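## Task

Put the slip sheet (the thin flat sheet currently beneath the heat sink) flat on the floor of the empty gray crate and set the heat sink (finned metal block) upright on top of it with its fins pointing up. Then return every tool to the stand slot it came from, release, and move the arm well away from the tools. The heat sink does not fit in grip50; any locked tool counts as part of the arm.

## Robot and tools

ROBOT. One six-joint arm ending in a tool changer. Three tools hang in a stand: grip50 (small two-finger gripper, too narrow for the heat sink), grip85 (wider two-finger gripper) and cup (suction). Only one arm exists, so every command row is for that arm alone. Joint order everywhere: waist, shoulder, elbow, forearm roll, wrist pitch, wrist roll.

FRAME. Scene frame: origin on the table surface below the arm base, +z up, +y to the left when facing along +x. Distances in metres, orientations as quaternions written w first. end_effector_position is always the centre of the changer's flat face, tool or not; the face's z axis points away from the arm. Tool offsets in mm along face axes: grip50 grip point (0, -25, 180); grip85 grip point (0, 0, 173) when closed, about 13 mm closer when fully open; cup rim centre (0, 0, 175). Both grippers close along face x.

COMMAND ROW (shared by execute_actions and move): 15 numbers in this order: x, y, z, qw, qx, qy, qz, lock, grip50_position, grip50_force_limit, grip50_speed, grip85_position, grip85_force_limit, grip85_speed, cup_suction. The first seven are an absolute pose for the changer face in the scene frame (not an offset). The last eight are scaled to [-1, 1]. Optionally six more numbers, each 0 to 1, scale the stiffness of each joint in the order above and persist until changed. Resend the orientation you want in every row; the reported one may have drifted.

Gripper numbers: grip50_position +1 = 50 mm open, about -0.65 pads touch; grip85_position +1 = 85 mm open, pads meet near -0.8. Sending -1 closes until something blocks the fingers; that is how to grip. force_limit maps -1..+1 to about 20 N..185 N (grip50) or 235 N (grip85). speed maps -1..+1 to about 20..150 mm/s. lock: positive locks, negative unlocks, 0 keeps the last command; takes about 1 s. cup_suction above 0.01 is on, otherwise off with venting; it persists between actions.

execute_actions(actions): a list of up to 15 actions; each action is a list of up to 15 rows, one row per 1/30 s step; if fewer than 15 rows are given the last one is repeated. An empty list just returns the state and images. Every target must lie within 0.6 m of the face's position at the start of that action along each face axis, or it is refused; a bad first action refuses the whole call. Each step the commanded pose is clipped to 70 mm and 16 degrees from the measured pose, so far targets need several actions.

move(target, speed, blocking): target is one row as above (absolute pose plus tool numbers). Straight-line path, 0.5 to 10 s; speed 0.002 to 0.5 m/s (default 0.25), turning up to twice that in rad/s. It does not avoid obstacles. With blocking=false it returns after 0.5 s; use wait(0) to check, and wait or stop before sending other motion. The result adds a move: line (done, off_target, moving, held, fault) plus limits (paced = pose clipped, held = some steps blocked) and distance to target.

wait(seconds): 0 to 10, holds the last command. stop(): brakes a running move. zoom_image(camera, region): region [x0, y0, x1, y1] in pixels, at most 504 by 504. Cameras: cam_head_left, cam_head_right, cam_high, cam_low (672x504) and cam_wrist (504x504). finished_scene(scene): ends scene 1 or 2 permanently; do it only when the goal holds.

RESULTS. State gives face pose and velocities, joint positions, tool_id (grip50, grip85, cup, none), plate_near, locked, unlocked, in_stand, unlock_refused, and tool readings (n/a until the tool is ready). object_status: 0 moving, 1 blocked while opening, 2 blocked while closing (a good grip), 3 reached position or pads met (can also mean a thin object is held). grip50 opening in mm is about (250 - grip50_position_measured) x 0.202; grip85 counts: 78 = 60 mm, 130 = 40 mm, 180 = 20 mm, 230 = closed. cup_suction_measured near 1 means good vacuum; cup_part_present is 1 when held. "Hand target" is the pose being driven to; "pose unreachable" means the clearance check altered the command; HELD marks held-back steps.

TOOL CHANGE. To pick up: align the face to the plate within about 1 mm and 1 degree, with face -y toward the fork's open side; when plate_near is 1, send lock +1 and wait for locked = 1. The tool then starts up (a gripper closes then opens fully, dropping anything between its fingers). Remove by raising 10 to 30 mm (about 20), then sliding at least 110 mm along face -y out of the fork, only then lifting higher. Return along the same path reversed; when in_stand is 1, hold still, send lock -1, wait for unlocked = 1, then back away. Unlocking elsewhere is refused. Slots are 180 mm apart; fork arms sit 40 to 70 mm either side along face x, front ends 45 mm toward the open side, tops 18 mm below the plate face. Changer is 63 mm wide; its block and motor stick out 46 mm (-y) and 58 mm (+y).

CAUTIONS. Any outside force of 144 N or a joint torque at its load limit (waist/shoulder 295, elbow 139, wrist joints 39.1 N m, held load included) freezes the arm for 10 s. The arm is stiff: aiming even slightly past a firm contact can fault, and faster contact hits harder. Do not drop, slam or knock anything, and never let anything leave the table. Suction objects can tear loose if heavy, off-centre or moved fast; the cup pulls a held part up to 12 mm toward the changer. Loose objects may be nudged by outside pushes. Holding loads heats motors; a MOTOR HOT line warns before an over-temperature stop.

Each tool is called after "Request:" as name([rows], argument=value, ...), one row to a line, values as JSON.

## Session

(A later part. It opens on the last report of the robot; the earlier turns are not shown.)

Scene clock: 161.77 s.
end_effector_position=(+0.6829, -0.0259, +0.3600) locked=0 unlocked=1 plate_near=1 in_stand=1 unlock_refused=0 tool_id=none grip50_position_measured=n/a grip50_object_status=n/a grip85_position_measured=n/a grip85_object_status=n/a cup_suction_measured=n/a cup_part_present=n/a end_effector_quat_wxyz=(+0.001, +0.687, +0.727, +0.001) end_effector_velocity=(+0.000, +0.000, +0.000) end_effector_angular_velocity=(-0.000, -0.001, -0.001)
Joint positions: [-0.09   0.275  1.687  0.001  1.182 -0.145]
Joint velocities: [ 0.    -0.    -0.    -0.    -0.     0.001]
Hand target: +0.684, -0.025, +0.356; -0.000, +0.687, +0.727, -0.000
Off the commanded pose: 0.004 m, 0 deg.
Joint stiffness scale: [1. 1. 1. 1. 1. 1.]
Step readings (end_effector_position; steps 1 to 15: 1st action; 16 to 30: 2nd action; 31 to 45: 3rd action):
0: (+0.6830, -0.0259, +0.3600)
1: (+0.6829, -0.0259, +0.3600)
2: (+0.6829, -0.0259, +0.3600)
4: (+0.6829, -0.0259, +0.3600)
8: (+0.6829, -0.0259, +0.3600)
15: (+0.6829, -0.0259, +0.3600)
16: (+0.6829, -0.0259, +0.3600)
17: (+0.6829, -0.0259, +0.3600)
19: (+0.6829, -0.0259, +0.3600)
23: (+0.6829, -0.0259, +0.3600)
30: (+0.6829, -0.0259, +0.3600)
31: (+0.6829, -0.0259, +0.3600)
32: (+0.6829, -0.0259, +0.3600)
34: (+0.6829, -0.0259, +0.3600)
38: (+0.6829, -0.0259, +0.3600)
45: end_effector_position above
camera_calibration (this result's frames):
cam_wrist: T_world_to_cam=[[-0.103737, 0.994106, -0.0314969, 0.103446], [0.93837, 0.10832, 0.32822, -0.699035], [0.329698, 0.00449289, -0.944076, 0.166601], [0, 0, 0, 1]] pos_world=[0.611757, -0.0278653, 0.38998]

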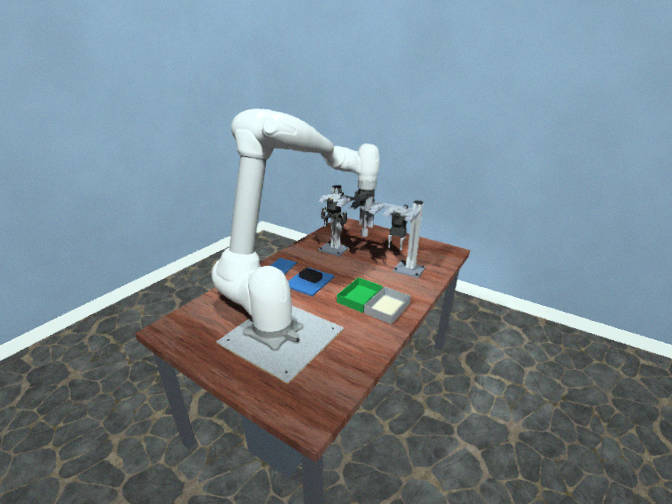

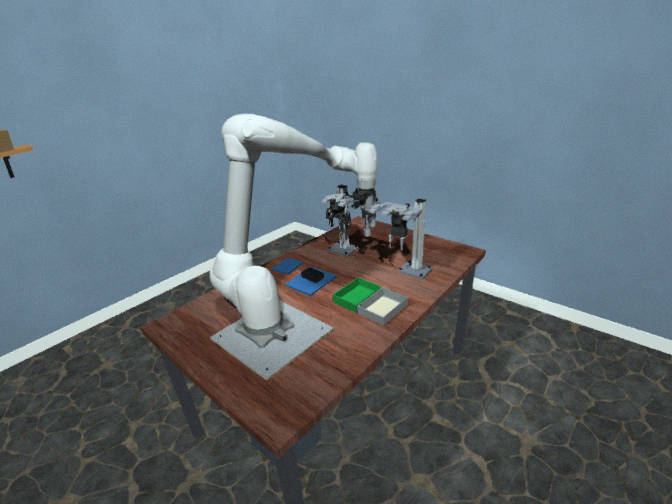

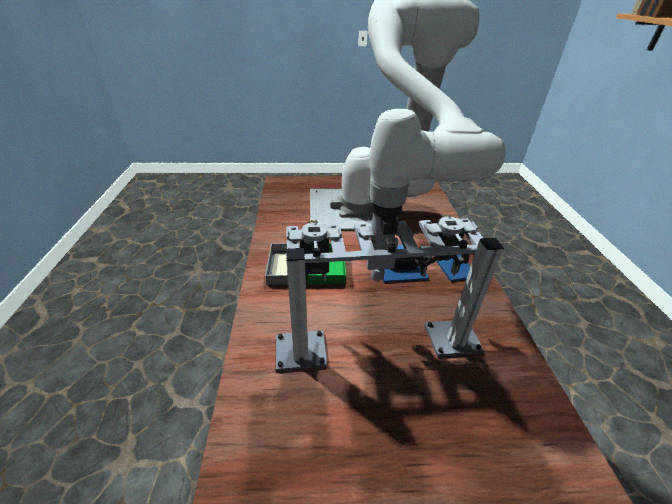

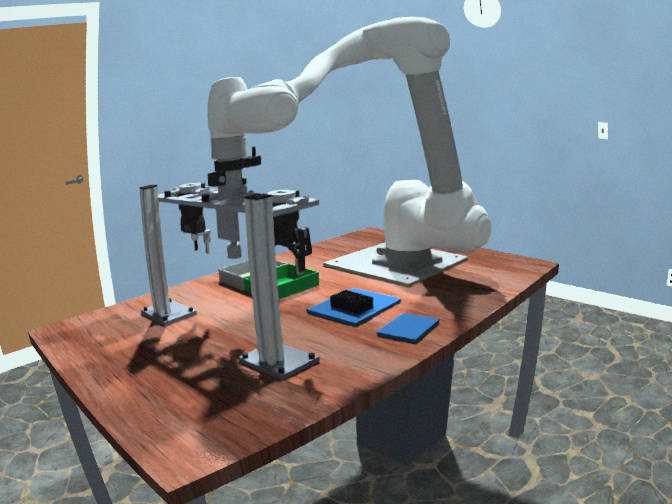

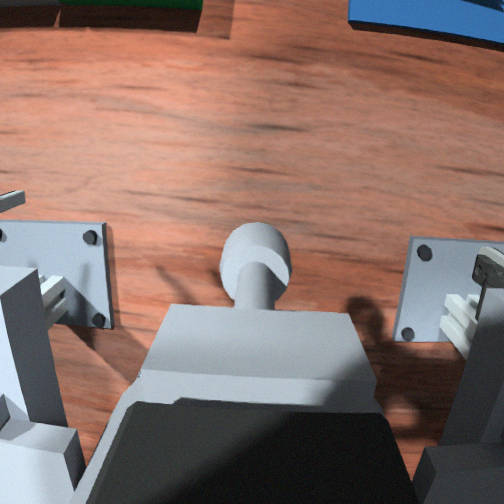

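Request:
move(target=[0.682,-0.0255,0.413,0,0.687,0.7267,0,0,1,0,0,1,0,0,0], speed=0.06)

Request:
move(target=[0.672,0.157,0.41,0,0.688,0.7257,0,0,1,0,0,1,0,0,0], speed=0.15)

Request:
move(target=[0.673,0.1555,0.354,0,0.688,0.7257,0,0,1,0,0,1,0,0,0], speed=0.03)

Request:
execute_actions([
  [[0.673,0.1555,0.355,0,0.688,0.7257,0,1,1,0,0,1,0,0,0]],
  [[0.673,0.1555,0.355,0,0.688,0.7257,0,1,1,0,0,1,0,0,0]],
  [[0.673,0.1555,0.355,0,0.688,0.7257,0,1,1,0,0,1,0,0,0]],
])

Request:
move(target=[0.672,0.155,0.382,0,0.688,0.7257,0,0,1,0,0,1,0,0,0], speed=0.05)

Request:
move(target=[0.532,0.148,0.382,0,0.688,0.7257,0,0,1,0,0,1,0,0,0], speed=0.12)

Request:
move(target=[0.42,0.124,0.28,0,1,0,0,0,1,0,0,1,0,0,0], speed=0.3)

Scene clock: 174.77 s.
end_effector_position=(+0.6833, -0.0259, +0.4086) locked=0 unlocked=1 plate_near=0 in_stand=0 unlock_refused=0 tool_id=none grip50_position_measured=n/a grip50_object_status=n/a grip85_position_measured=n/a grip85_object_status=n/a cup_suction_measured=n/a cup_part_present=n/a end_effector_quat_wxyz=(-0.001, +0.687, +0.727, -0.001) end_effector_velocity=(-0.000, -0.000, +0.002) end_effector_angular_velocity=(-0.000, +0.004, -0.000)
Joint positions: [-0.09   0.25   1.627  0.001  1.273 -0.145]
Joint velocities: [-0.    -0.    -0.003 -0.     0.007  0.   ]
Hand target: +0.682, -0.026, +0.413; +0.000, +0.687, +0.727, -0.000
Off the commanded pose: 0.005 m, 0 deg.
Joint stiffness scale: [1. 1. 1. 1. 1. 1.]
move: off_target
camera_calibration (this result's frames):
cam_wrist: T_world_to_cam=[[-0.103952, 0.994116, -0.0304603, 0.104718], [0.940084, 0.108209, 0.323317, -0.714461], [0.32471, 0.00497418, -0.9458, 0.216516], [0, 0, 0, 1]] pos_world=[0.612234, -0.0278676, 0.438968]

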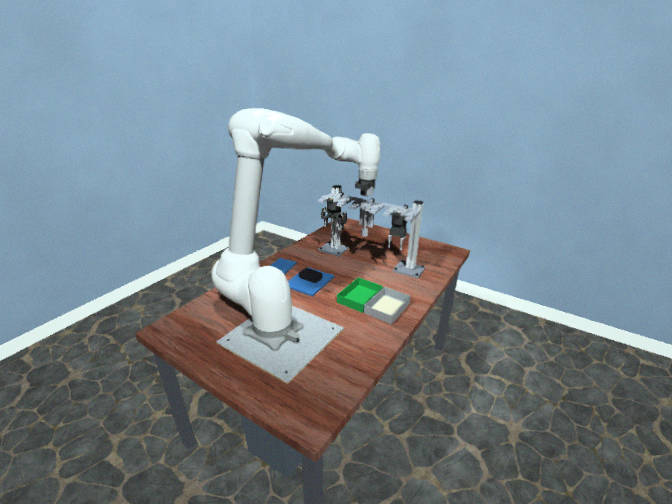

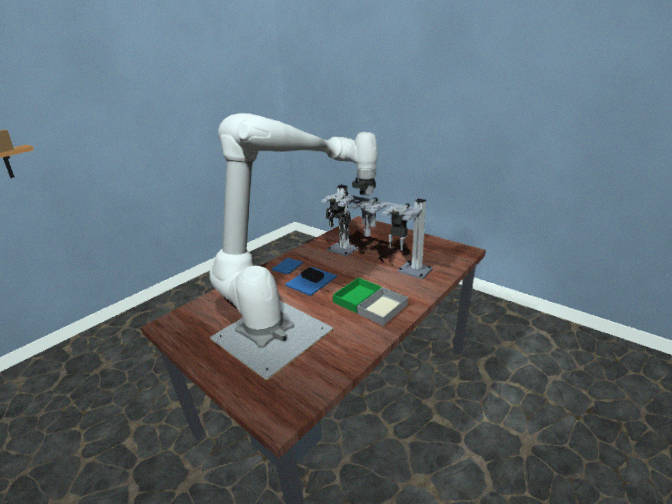

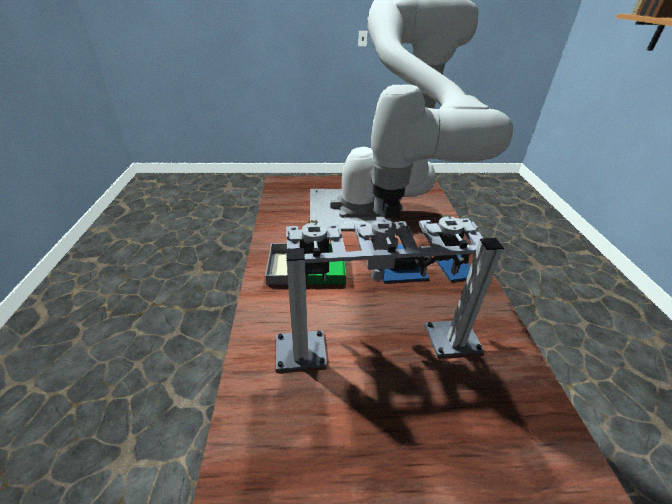

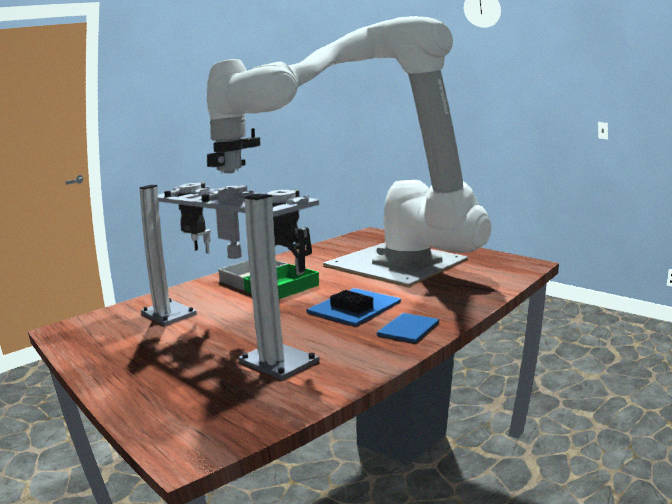

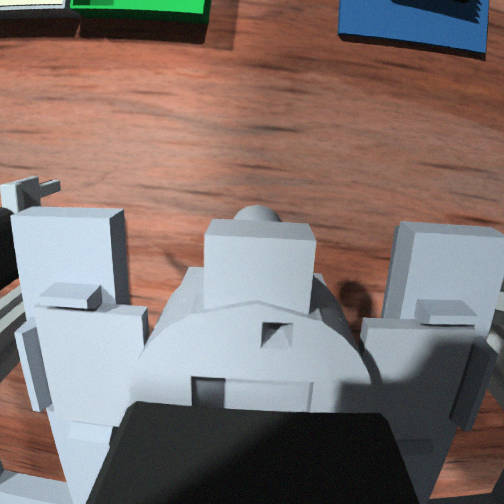

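Scene clock: 176.50 s.
end_effector_position=(+0.6714, +0.1544, +0.4121) locked=0 unlocked=1 plate_near=0 in_stand=0 unlock_refused=0 tool_id=none grip50_position_measured=n/a grip50_object_status=n/a grip85_position_measured=n/a grip85_object_status=n/a cup_suction_measured=n/a cup_part_present=n/a end_effector_quat_wxyz=(+0.002, +0.688, +0.726, +0.002) end_effector_velocity=(-0.000, +0.002, -0.000) end_effector_angular_velocity=(-0.001, +0.001, -0.002)
Joint positions: [0.174 0.254 1.615 0.001 1.273 0.121]
Joint velocities: [ 0.003  0.001 -0.001 -0.001  0.001  0.005]
Hand target: +0.672, +0.157, +0.410; +0.000, +0.688, +0.726, +0.000
Off the commanded pose: 0.003 m, 0 deg.
Joint stiffness scale: [1. 1. 1. 1. 1. 1.]
move: done
camera_calibration (this result's frames):
cam_wrist: T_world_to_cam=[[-0.101139, 0.99436, -0.0319169, -0.0769878], [0.937802, 0.105998, 0.330594, -0.725066], [0.332112, 0.00350424, -0.943233, 0.216978], [0, 0, 0, 1]] pos_world=[0.600121, 0.152649, 0.441905]

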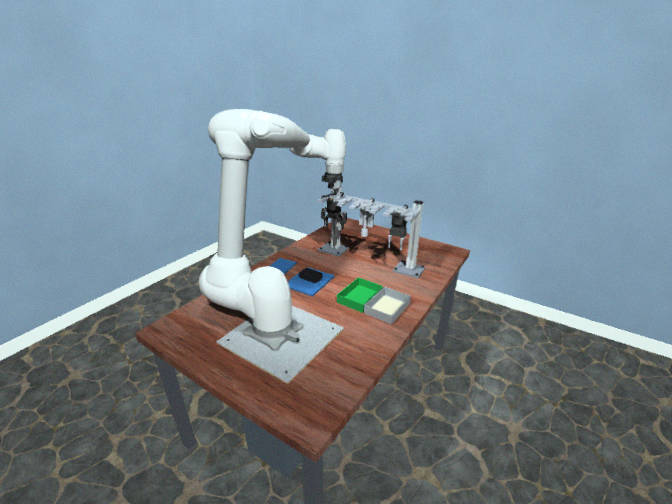

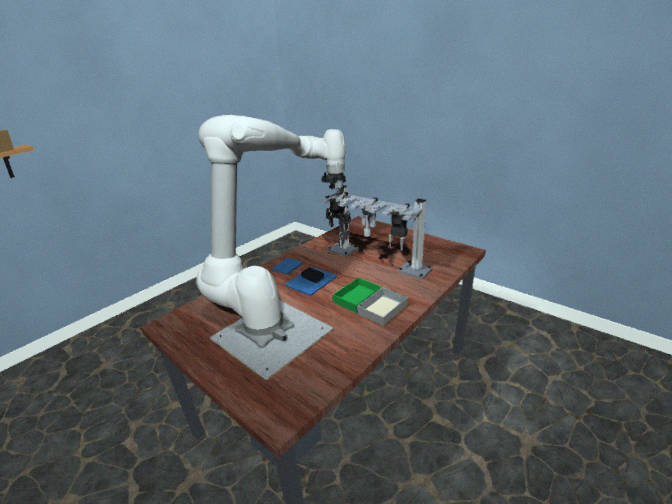

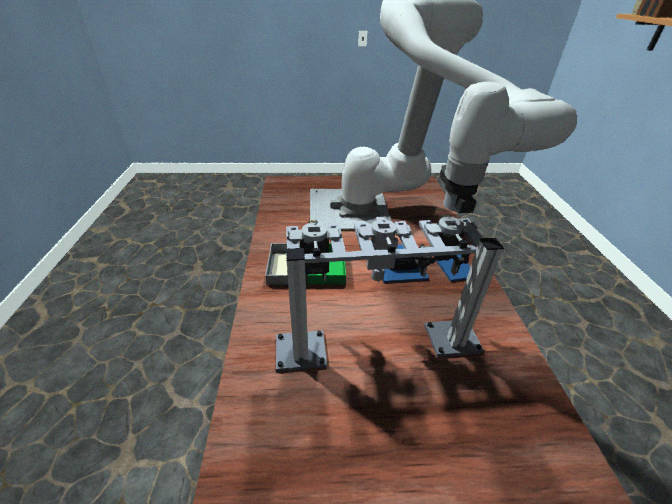

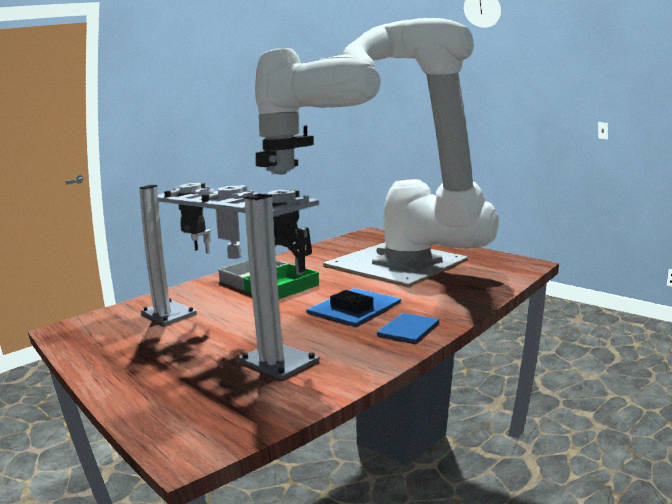

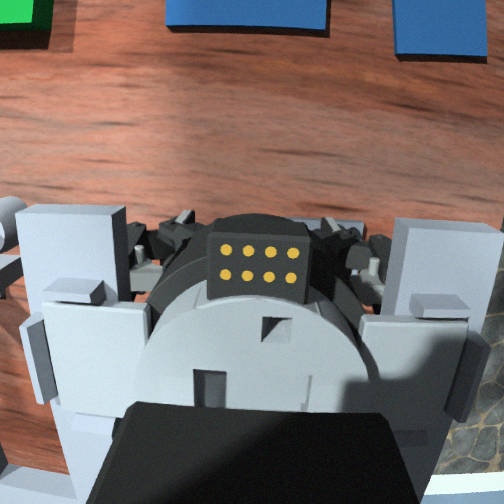

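Scene clock: 178.70 s.
end_effector_position=(+0.6721, +0.1544, +0.3600) locked=0 unlocked=1 plate_near=1 in_stand=1 unlock_refused=0 tool_id=none grip50_position_measured=n/a grip50_object_status=n/a grip85_position_measured=n/a grip85_object_status=n/a cup_suction_measured=n/a cup_part_present=n/a end_effector_quat_wxyz=(+0.001, +0.688, +0.726, +0.000) end_effector_velocity=(+0.000, +0.000, +0.000) end_effector_angular_velocity=(+0.000, -0.002, +0.000)
Joint positions: [0.174 0.284 1.675 0.001 1.186 0.121]
Joint velocities: [ 0.    -0.    -0.    -0.    -0.002  0.   ]
Hand target: +0.673, +0.155, +0.354; -0.000, +0.688, +0.726, -0.000
Off the commanded pose: 0.006 m, 0 deg.
Joint stiffness scale: [1. 1. 1. 1. 1. 1.]
move: off_target
camera_calibration (this result's frames):
cam_wrist: T_world_to_cam=[[-0.101137, 0.994353, -0.0321535, -0.0785343], [0.938779, 0.106084, 0.327782, -0.708145], [0.329342, 0.0029659, -0.944206, 0.169861], [0, 0, 0, 1]] pos_world=[0.600906, 0.15271, 0.389976]

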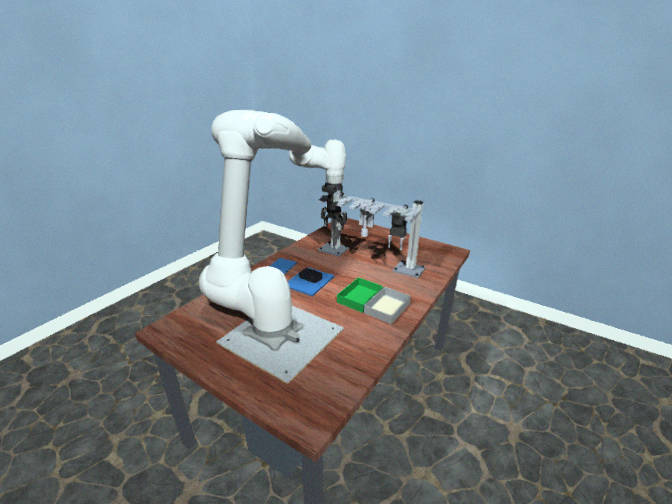

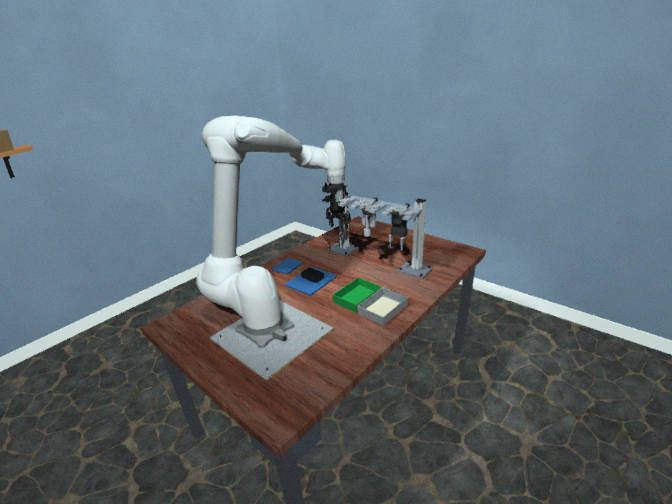

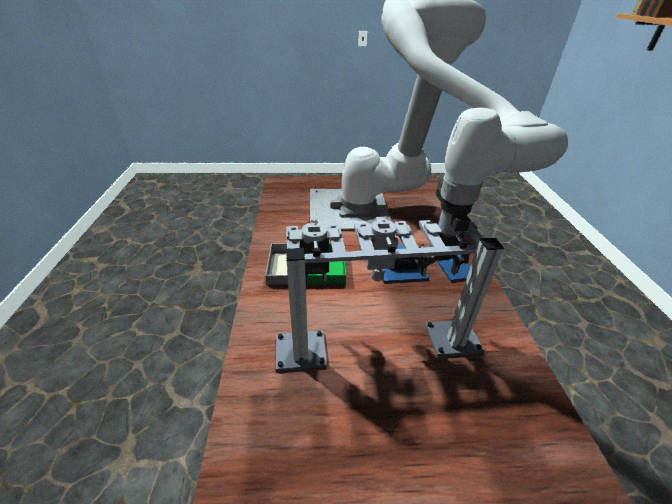

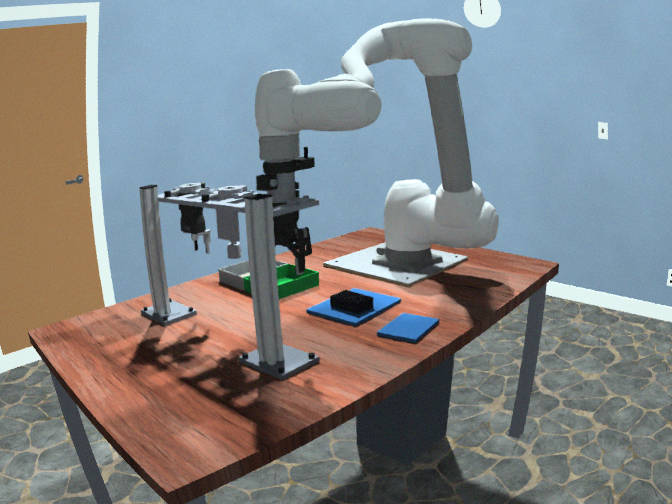

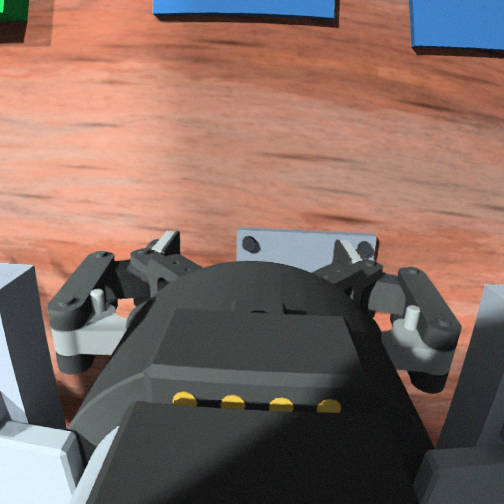

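Scene clock: 180.20 s.
end_effector_position=(+0.6721, +0.1544, +0.3600) locked=1 unlocked=0 plate_near=1 in_stand=1 unlock_refused=0 tool_id=grip85 grip50_position_measured=n/a grip50_object_status=n/a grip85_position_measured=n/a grip85_object_status=n/a cup_suction_measured=n/a cup_part_present=n/a end_effector_quat_wxyz=(+0.001, +0.688, +0.726, +0.001) end_effector_velocity=(-0.000, -0.000, -0.000) end_effector_angular_velocity=(-0.000, +0.001, +0.001)
Joint positions: [0.174 0.284 1.675 0.001 1.186 0.121]
Joint velocities: [ 0.     0.     0.001 -0.    -0.    -0.001]
Hand target: +0.673, +0.155, +0.355; -0.000, +0.688, +0.726, -0.000
Off the commanded pose: 0.005 m, 0 deg.
Joint stiffness scale: [1. 1. 1. 1. 1. 1.]
Step readings (end_effector_position; steps 1 to 15: 1st action; 16 to 30: 2nd action; 31 to 45: 3rd action):
0: (+0.6721, +0.1544, +0.3600)
1: (+0.6721, +0.1544, +0.3600)
2: (+0.6721, +0.1544, +0.3600)
4: (+0.6721, +0.1544, +0.3600)
8: (+0.6721, +0.1544, +0.3600)
15: (+0.6721, +0.1544, +0.3600)
16: (+0.6721, +0.1544, +0.3600)
17: (+0.6721, +0.1544, +0.3600)
19: (+0.6721, +0.1544, +0.3600)
23: (+0.6721, +0.1544, +0.3600)
30: (+0.6721, +0.1544, +0.3600)
31: (+0.6721, +0.1544, +0.3600)
32: (+0.6721, +0.1544, +0.3600)
34: (+0.6721, +0.1544, +0.3600)
38: (+0.6721, +0.1544, +0.3600)
45: end_effector_position above
camera_calibration (this result's frames):
cam_wrist: T_world_to_cam=[[-0.101118, 0.994356, -0.0321046, -0.0785748], [0.938782, 0.10605, 0.327783, -0.708143], [0.329338, 0.00300549, -0.944207, 0.169858], [0, 0, 0, 1]] pos_world=[0.600906, 0.152719, 0.389976]

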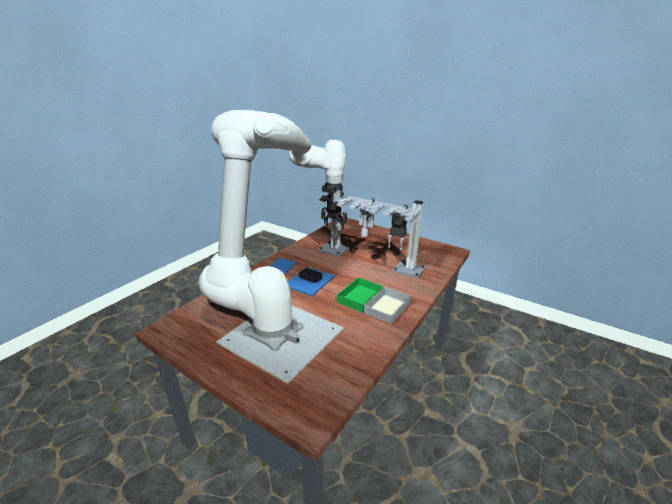

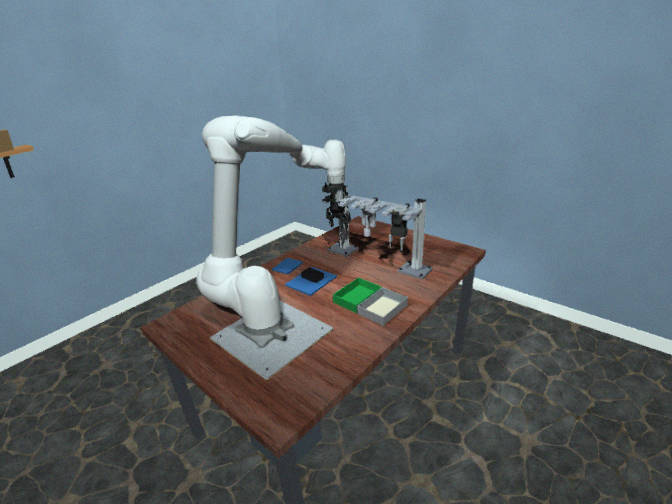

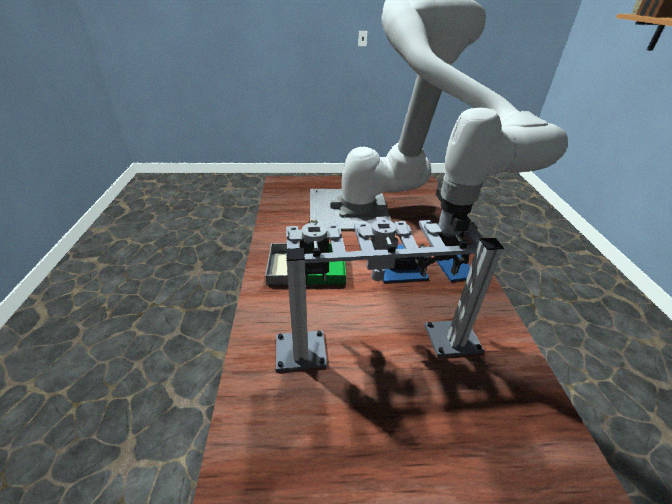

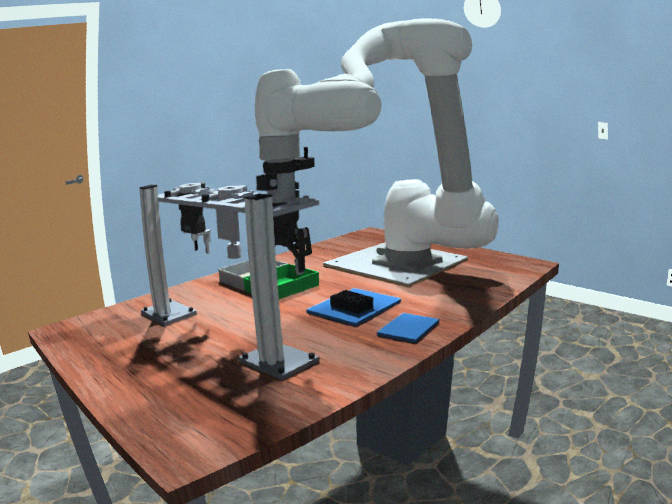

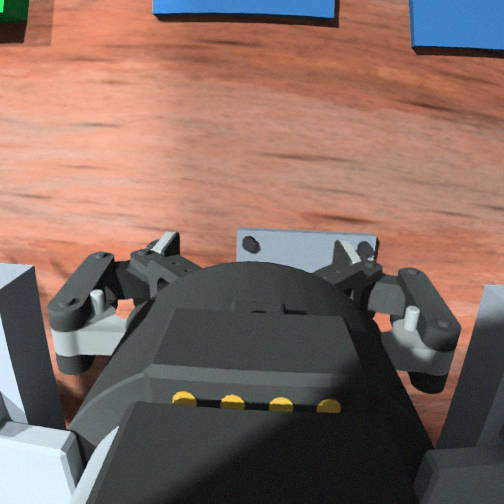

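Scene clock: 181.03 s.
end_effector_position=(+0.6731, +0.1547, +0.3776) locked=1 unlocked=0 plate_near=1 in_stand=0 unlock_refused=0 tool_id=grip85 grip50_position_measured=n/a grip50_object_status=n/a grip85_position_measured=n/a grip85_object_status=n/a cup_suction_measured=n/a cup_part_present=n/a end_effector_quat_wxyz=(-0.000, +0.688, +0.726, -0.001) end_effector_velocity=(+0.000, -0.000, +0.001) end_effector_angular_velocity=(-0.001, +0.003, +0.001)
Joint positions: [0.174 0.276 1.651 0.001 1.222 0.121]
Joint velocities: [ 0.     0.    -0.002 -0.     0.005 -0.001]
Hand target: +0.672, +0.155, +0.382; +0.000, +0.688, +0.726, -0.000
Off the commanded pose: 0.005 m, 0 deg.
Joint stiffness scale: [1. 1. 1. 1. 1. 1.]
move: off_target
camera_calibration (this result's frames):
cam_wrist: T_world_to_cam=[[-0.101282, 0.994329, -0.0324409, -0.0778859], [0.940299, 0.106327, 0.323315, -0.714297], [0.32493, 0.0022417, -0.945735, 0.189832], [0, 0, 0, 1]] pos_world=[0.602082, 0.152968, 0.407946]

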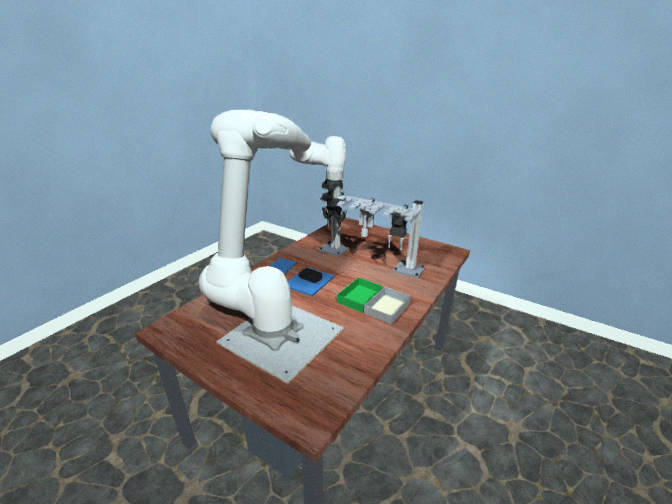

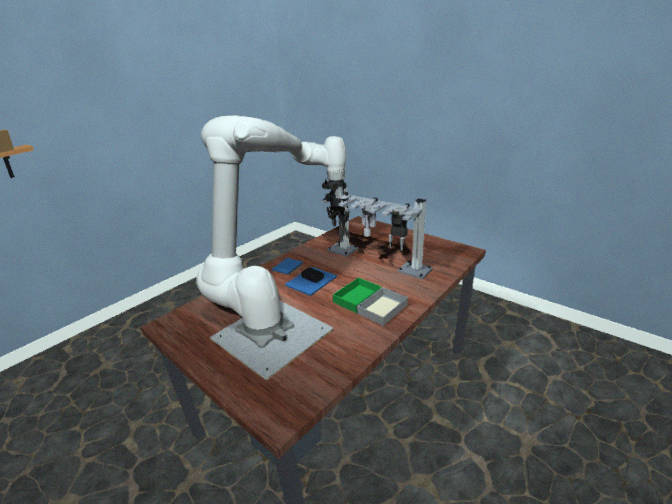

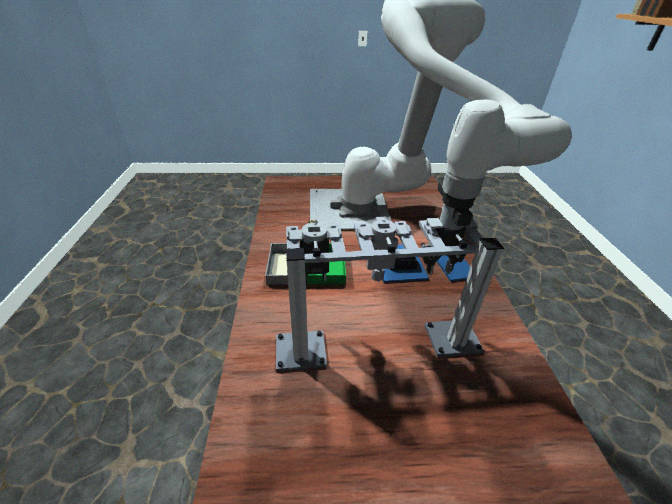

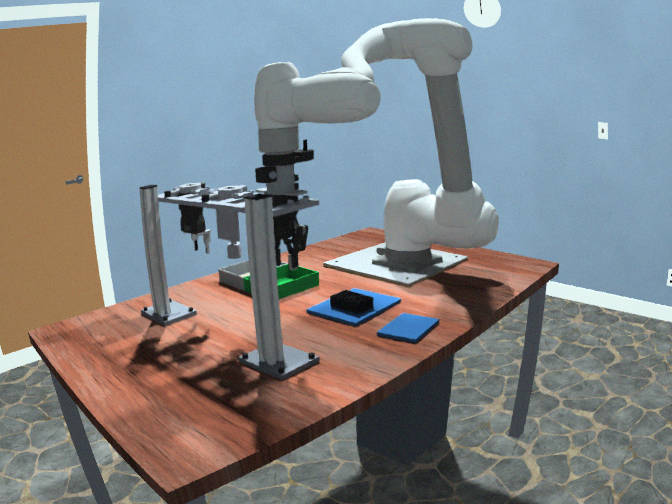

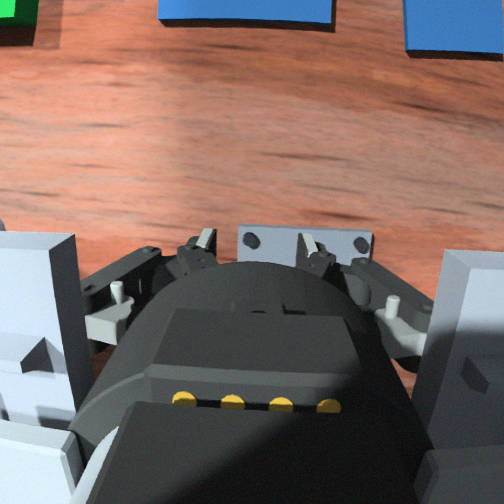

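Scene clock: 182.70 s.
end_effector_position=(+0.5337, +0.1464, +0.3807) locked=1 unlocked=0 plate_near=1 in_stand=0 unlock_refused=0 tool_id=grip85 grip50_position_measured=n/a grip50_object_status=n/a grip85_position_measured=n/a grip85_object_status=n/a cup_suction_measured=n/a cup_part_present=n/a end_effector_quat_wxyz=(-0.001, +0.688, +0.726, -0.003) end_effector_velocity=(-0.002, +0.000, -0.000) end_effector_angular_velocity=(+0.001, -0.001, -0.001)
Joint positions: [0.203 0.064 1.898 0.001 1.191 0.15 ]
Joint velocities: [ 0.001 -0.003  0.003  0.001 -0.002  0.001]
Hand target: +0.532, +0.148, +0.382; +0.000, +0.688, +0.726, +0.000
Off the commanded pose: 0.003 m, 0 deg.
Joint stiffness scale: [1. 1. 1. 1. 1. 1.]
move: done
camera_calibration (this result's frames):
cam_wrist: T_world_to_cam=[[-0.101729, 0.994261, -0.0331044, -0.0831856], [0.94162, 0.106972, 0.319231, -0.582622], [0.32094, 0.00130324, -0.947099, 0.240886], [0, 0, 0, 1]] pos_world=[0.462836, 0.144718, 0.41138]

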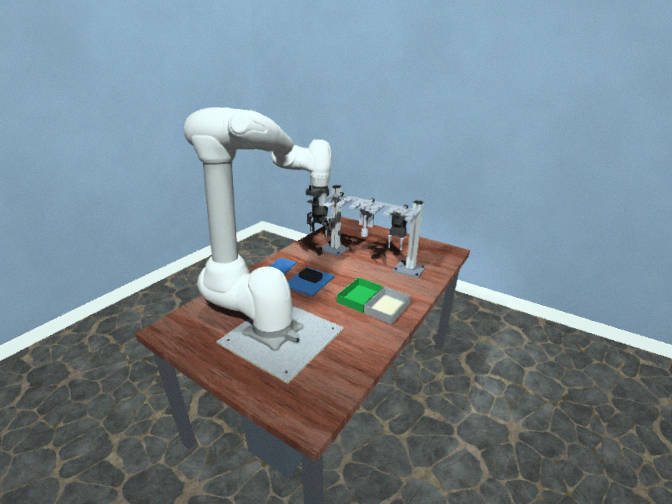

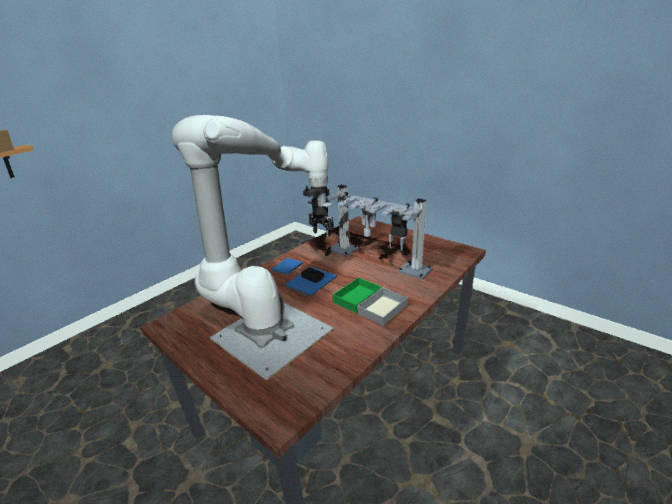

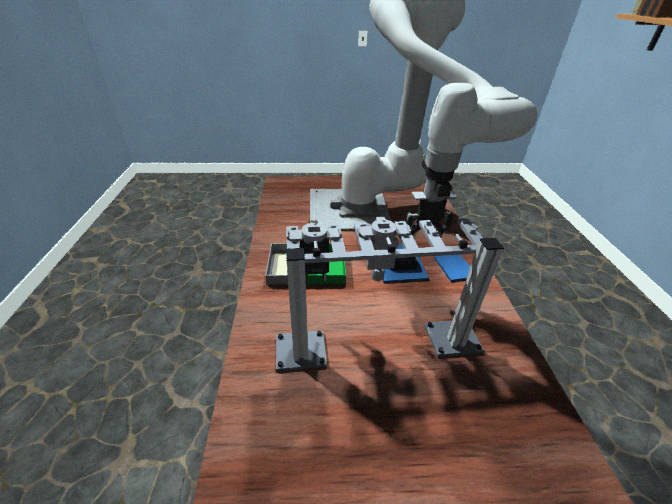

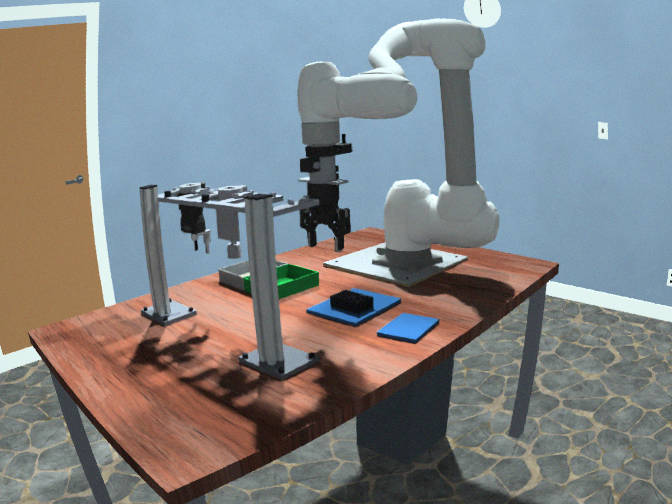

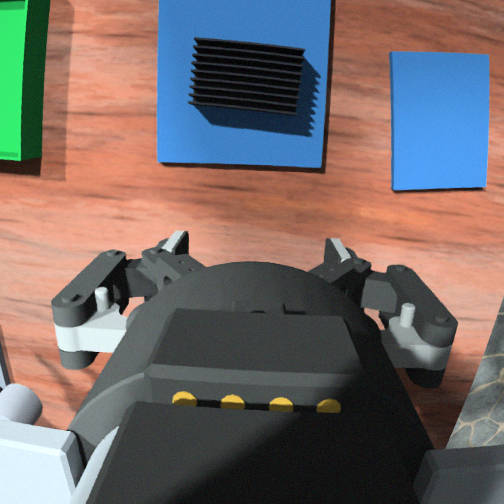

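Scene clock: 185.93 s.
end_effector_position=(+0.4209, +0.1235, +0.2791) locked=1 unlocked=0 plate_near=1 in_stand=0 unlock_refused=0 tool_id=grip85 grip50_position_measured=n/a grip50_object_status=n/a grip85_position_measured=3 grip85_object_status=3 cup_suction_measured=n/a cup_part_present=n/a end_effector_quat_wxyz=(-0.000, +1.000, +0.001, -0.004) end_effector_velocity=(-0.001, -0.000, -0.000) end_effector_angular_velocity=(+0.001, -0.000, -0.017)
Joint positions: [ 0.203 -0.034  2.203  0.005  0.984  1.77 ]
Joint velocities: [-0.    -0.001  0.002  0.001 -0.001  0.016]
Hand target: +0.420, +0.124, +0.280; -0.000, +1.000, +0.000, -0.000
Off the commanded pose: 0.001 m, 0 deg.
Joint stiffness scale: [1. 1. 1. 1. 1. 1.]
move: done
camera_calibration (this result's frames):
cam_wrist: T_world_to_cam=[[0.998059, 0.0495573, -0.0377074, -0.42019], [0.0591415, -0.943922, 0.324828, 0.0581954], [-0.0194953, -0.326427, -0.945021, 0.364092], [0, 0, 0, 1]] pos_world=[0.423031, 0.194605, 0.309327]

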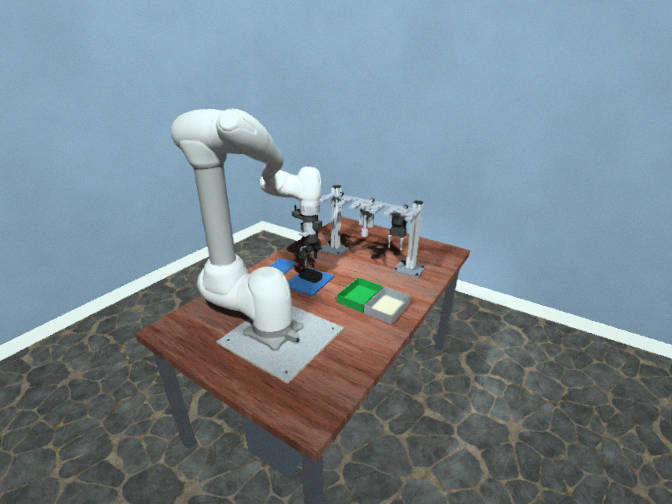

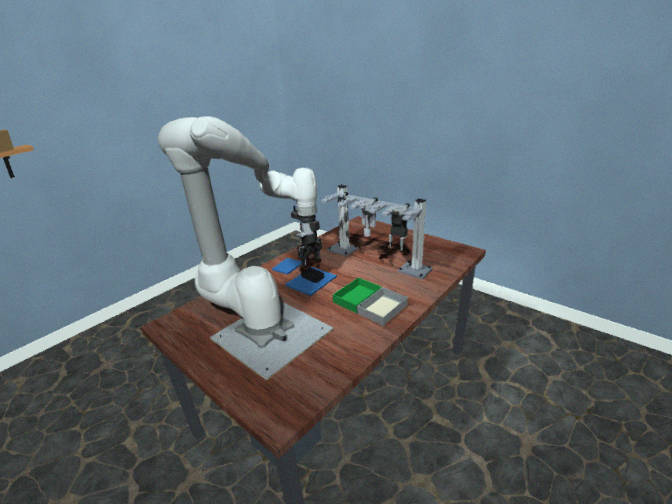

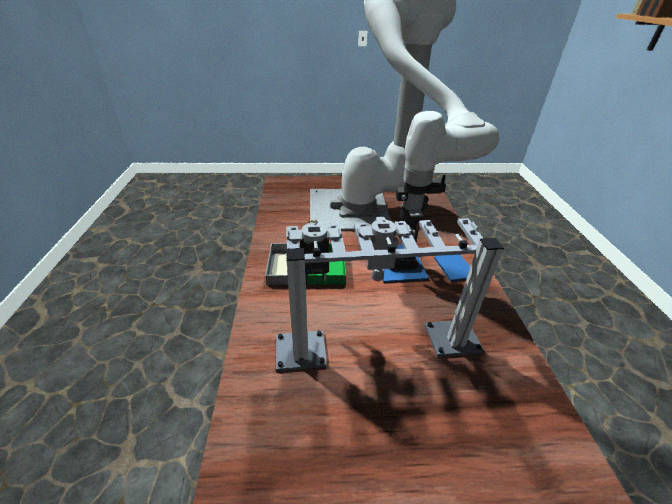

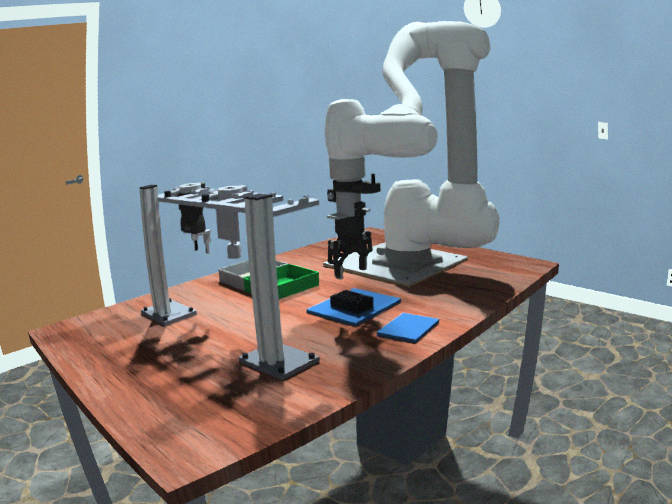

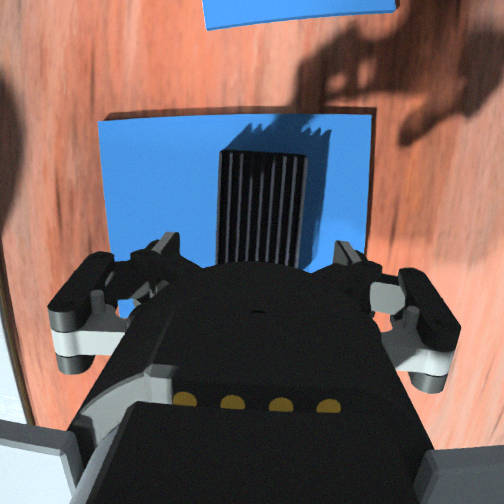

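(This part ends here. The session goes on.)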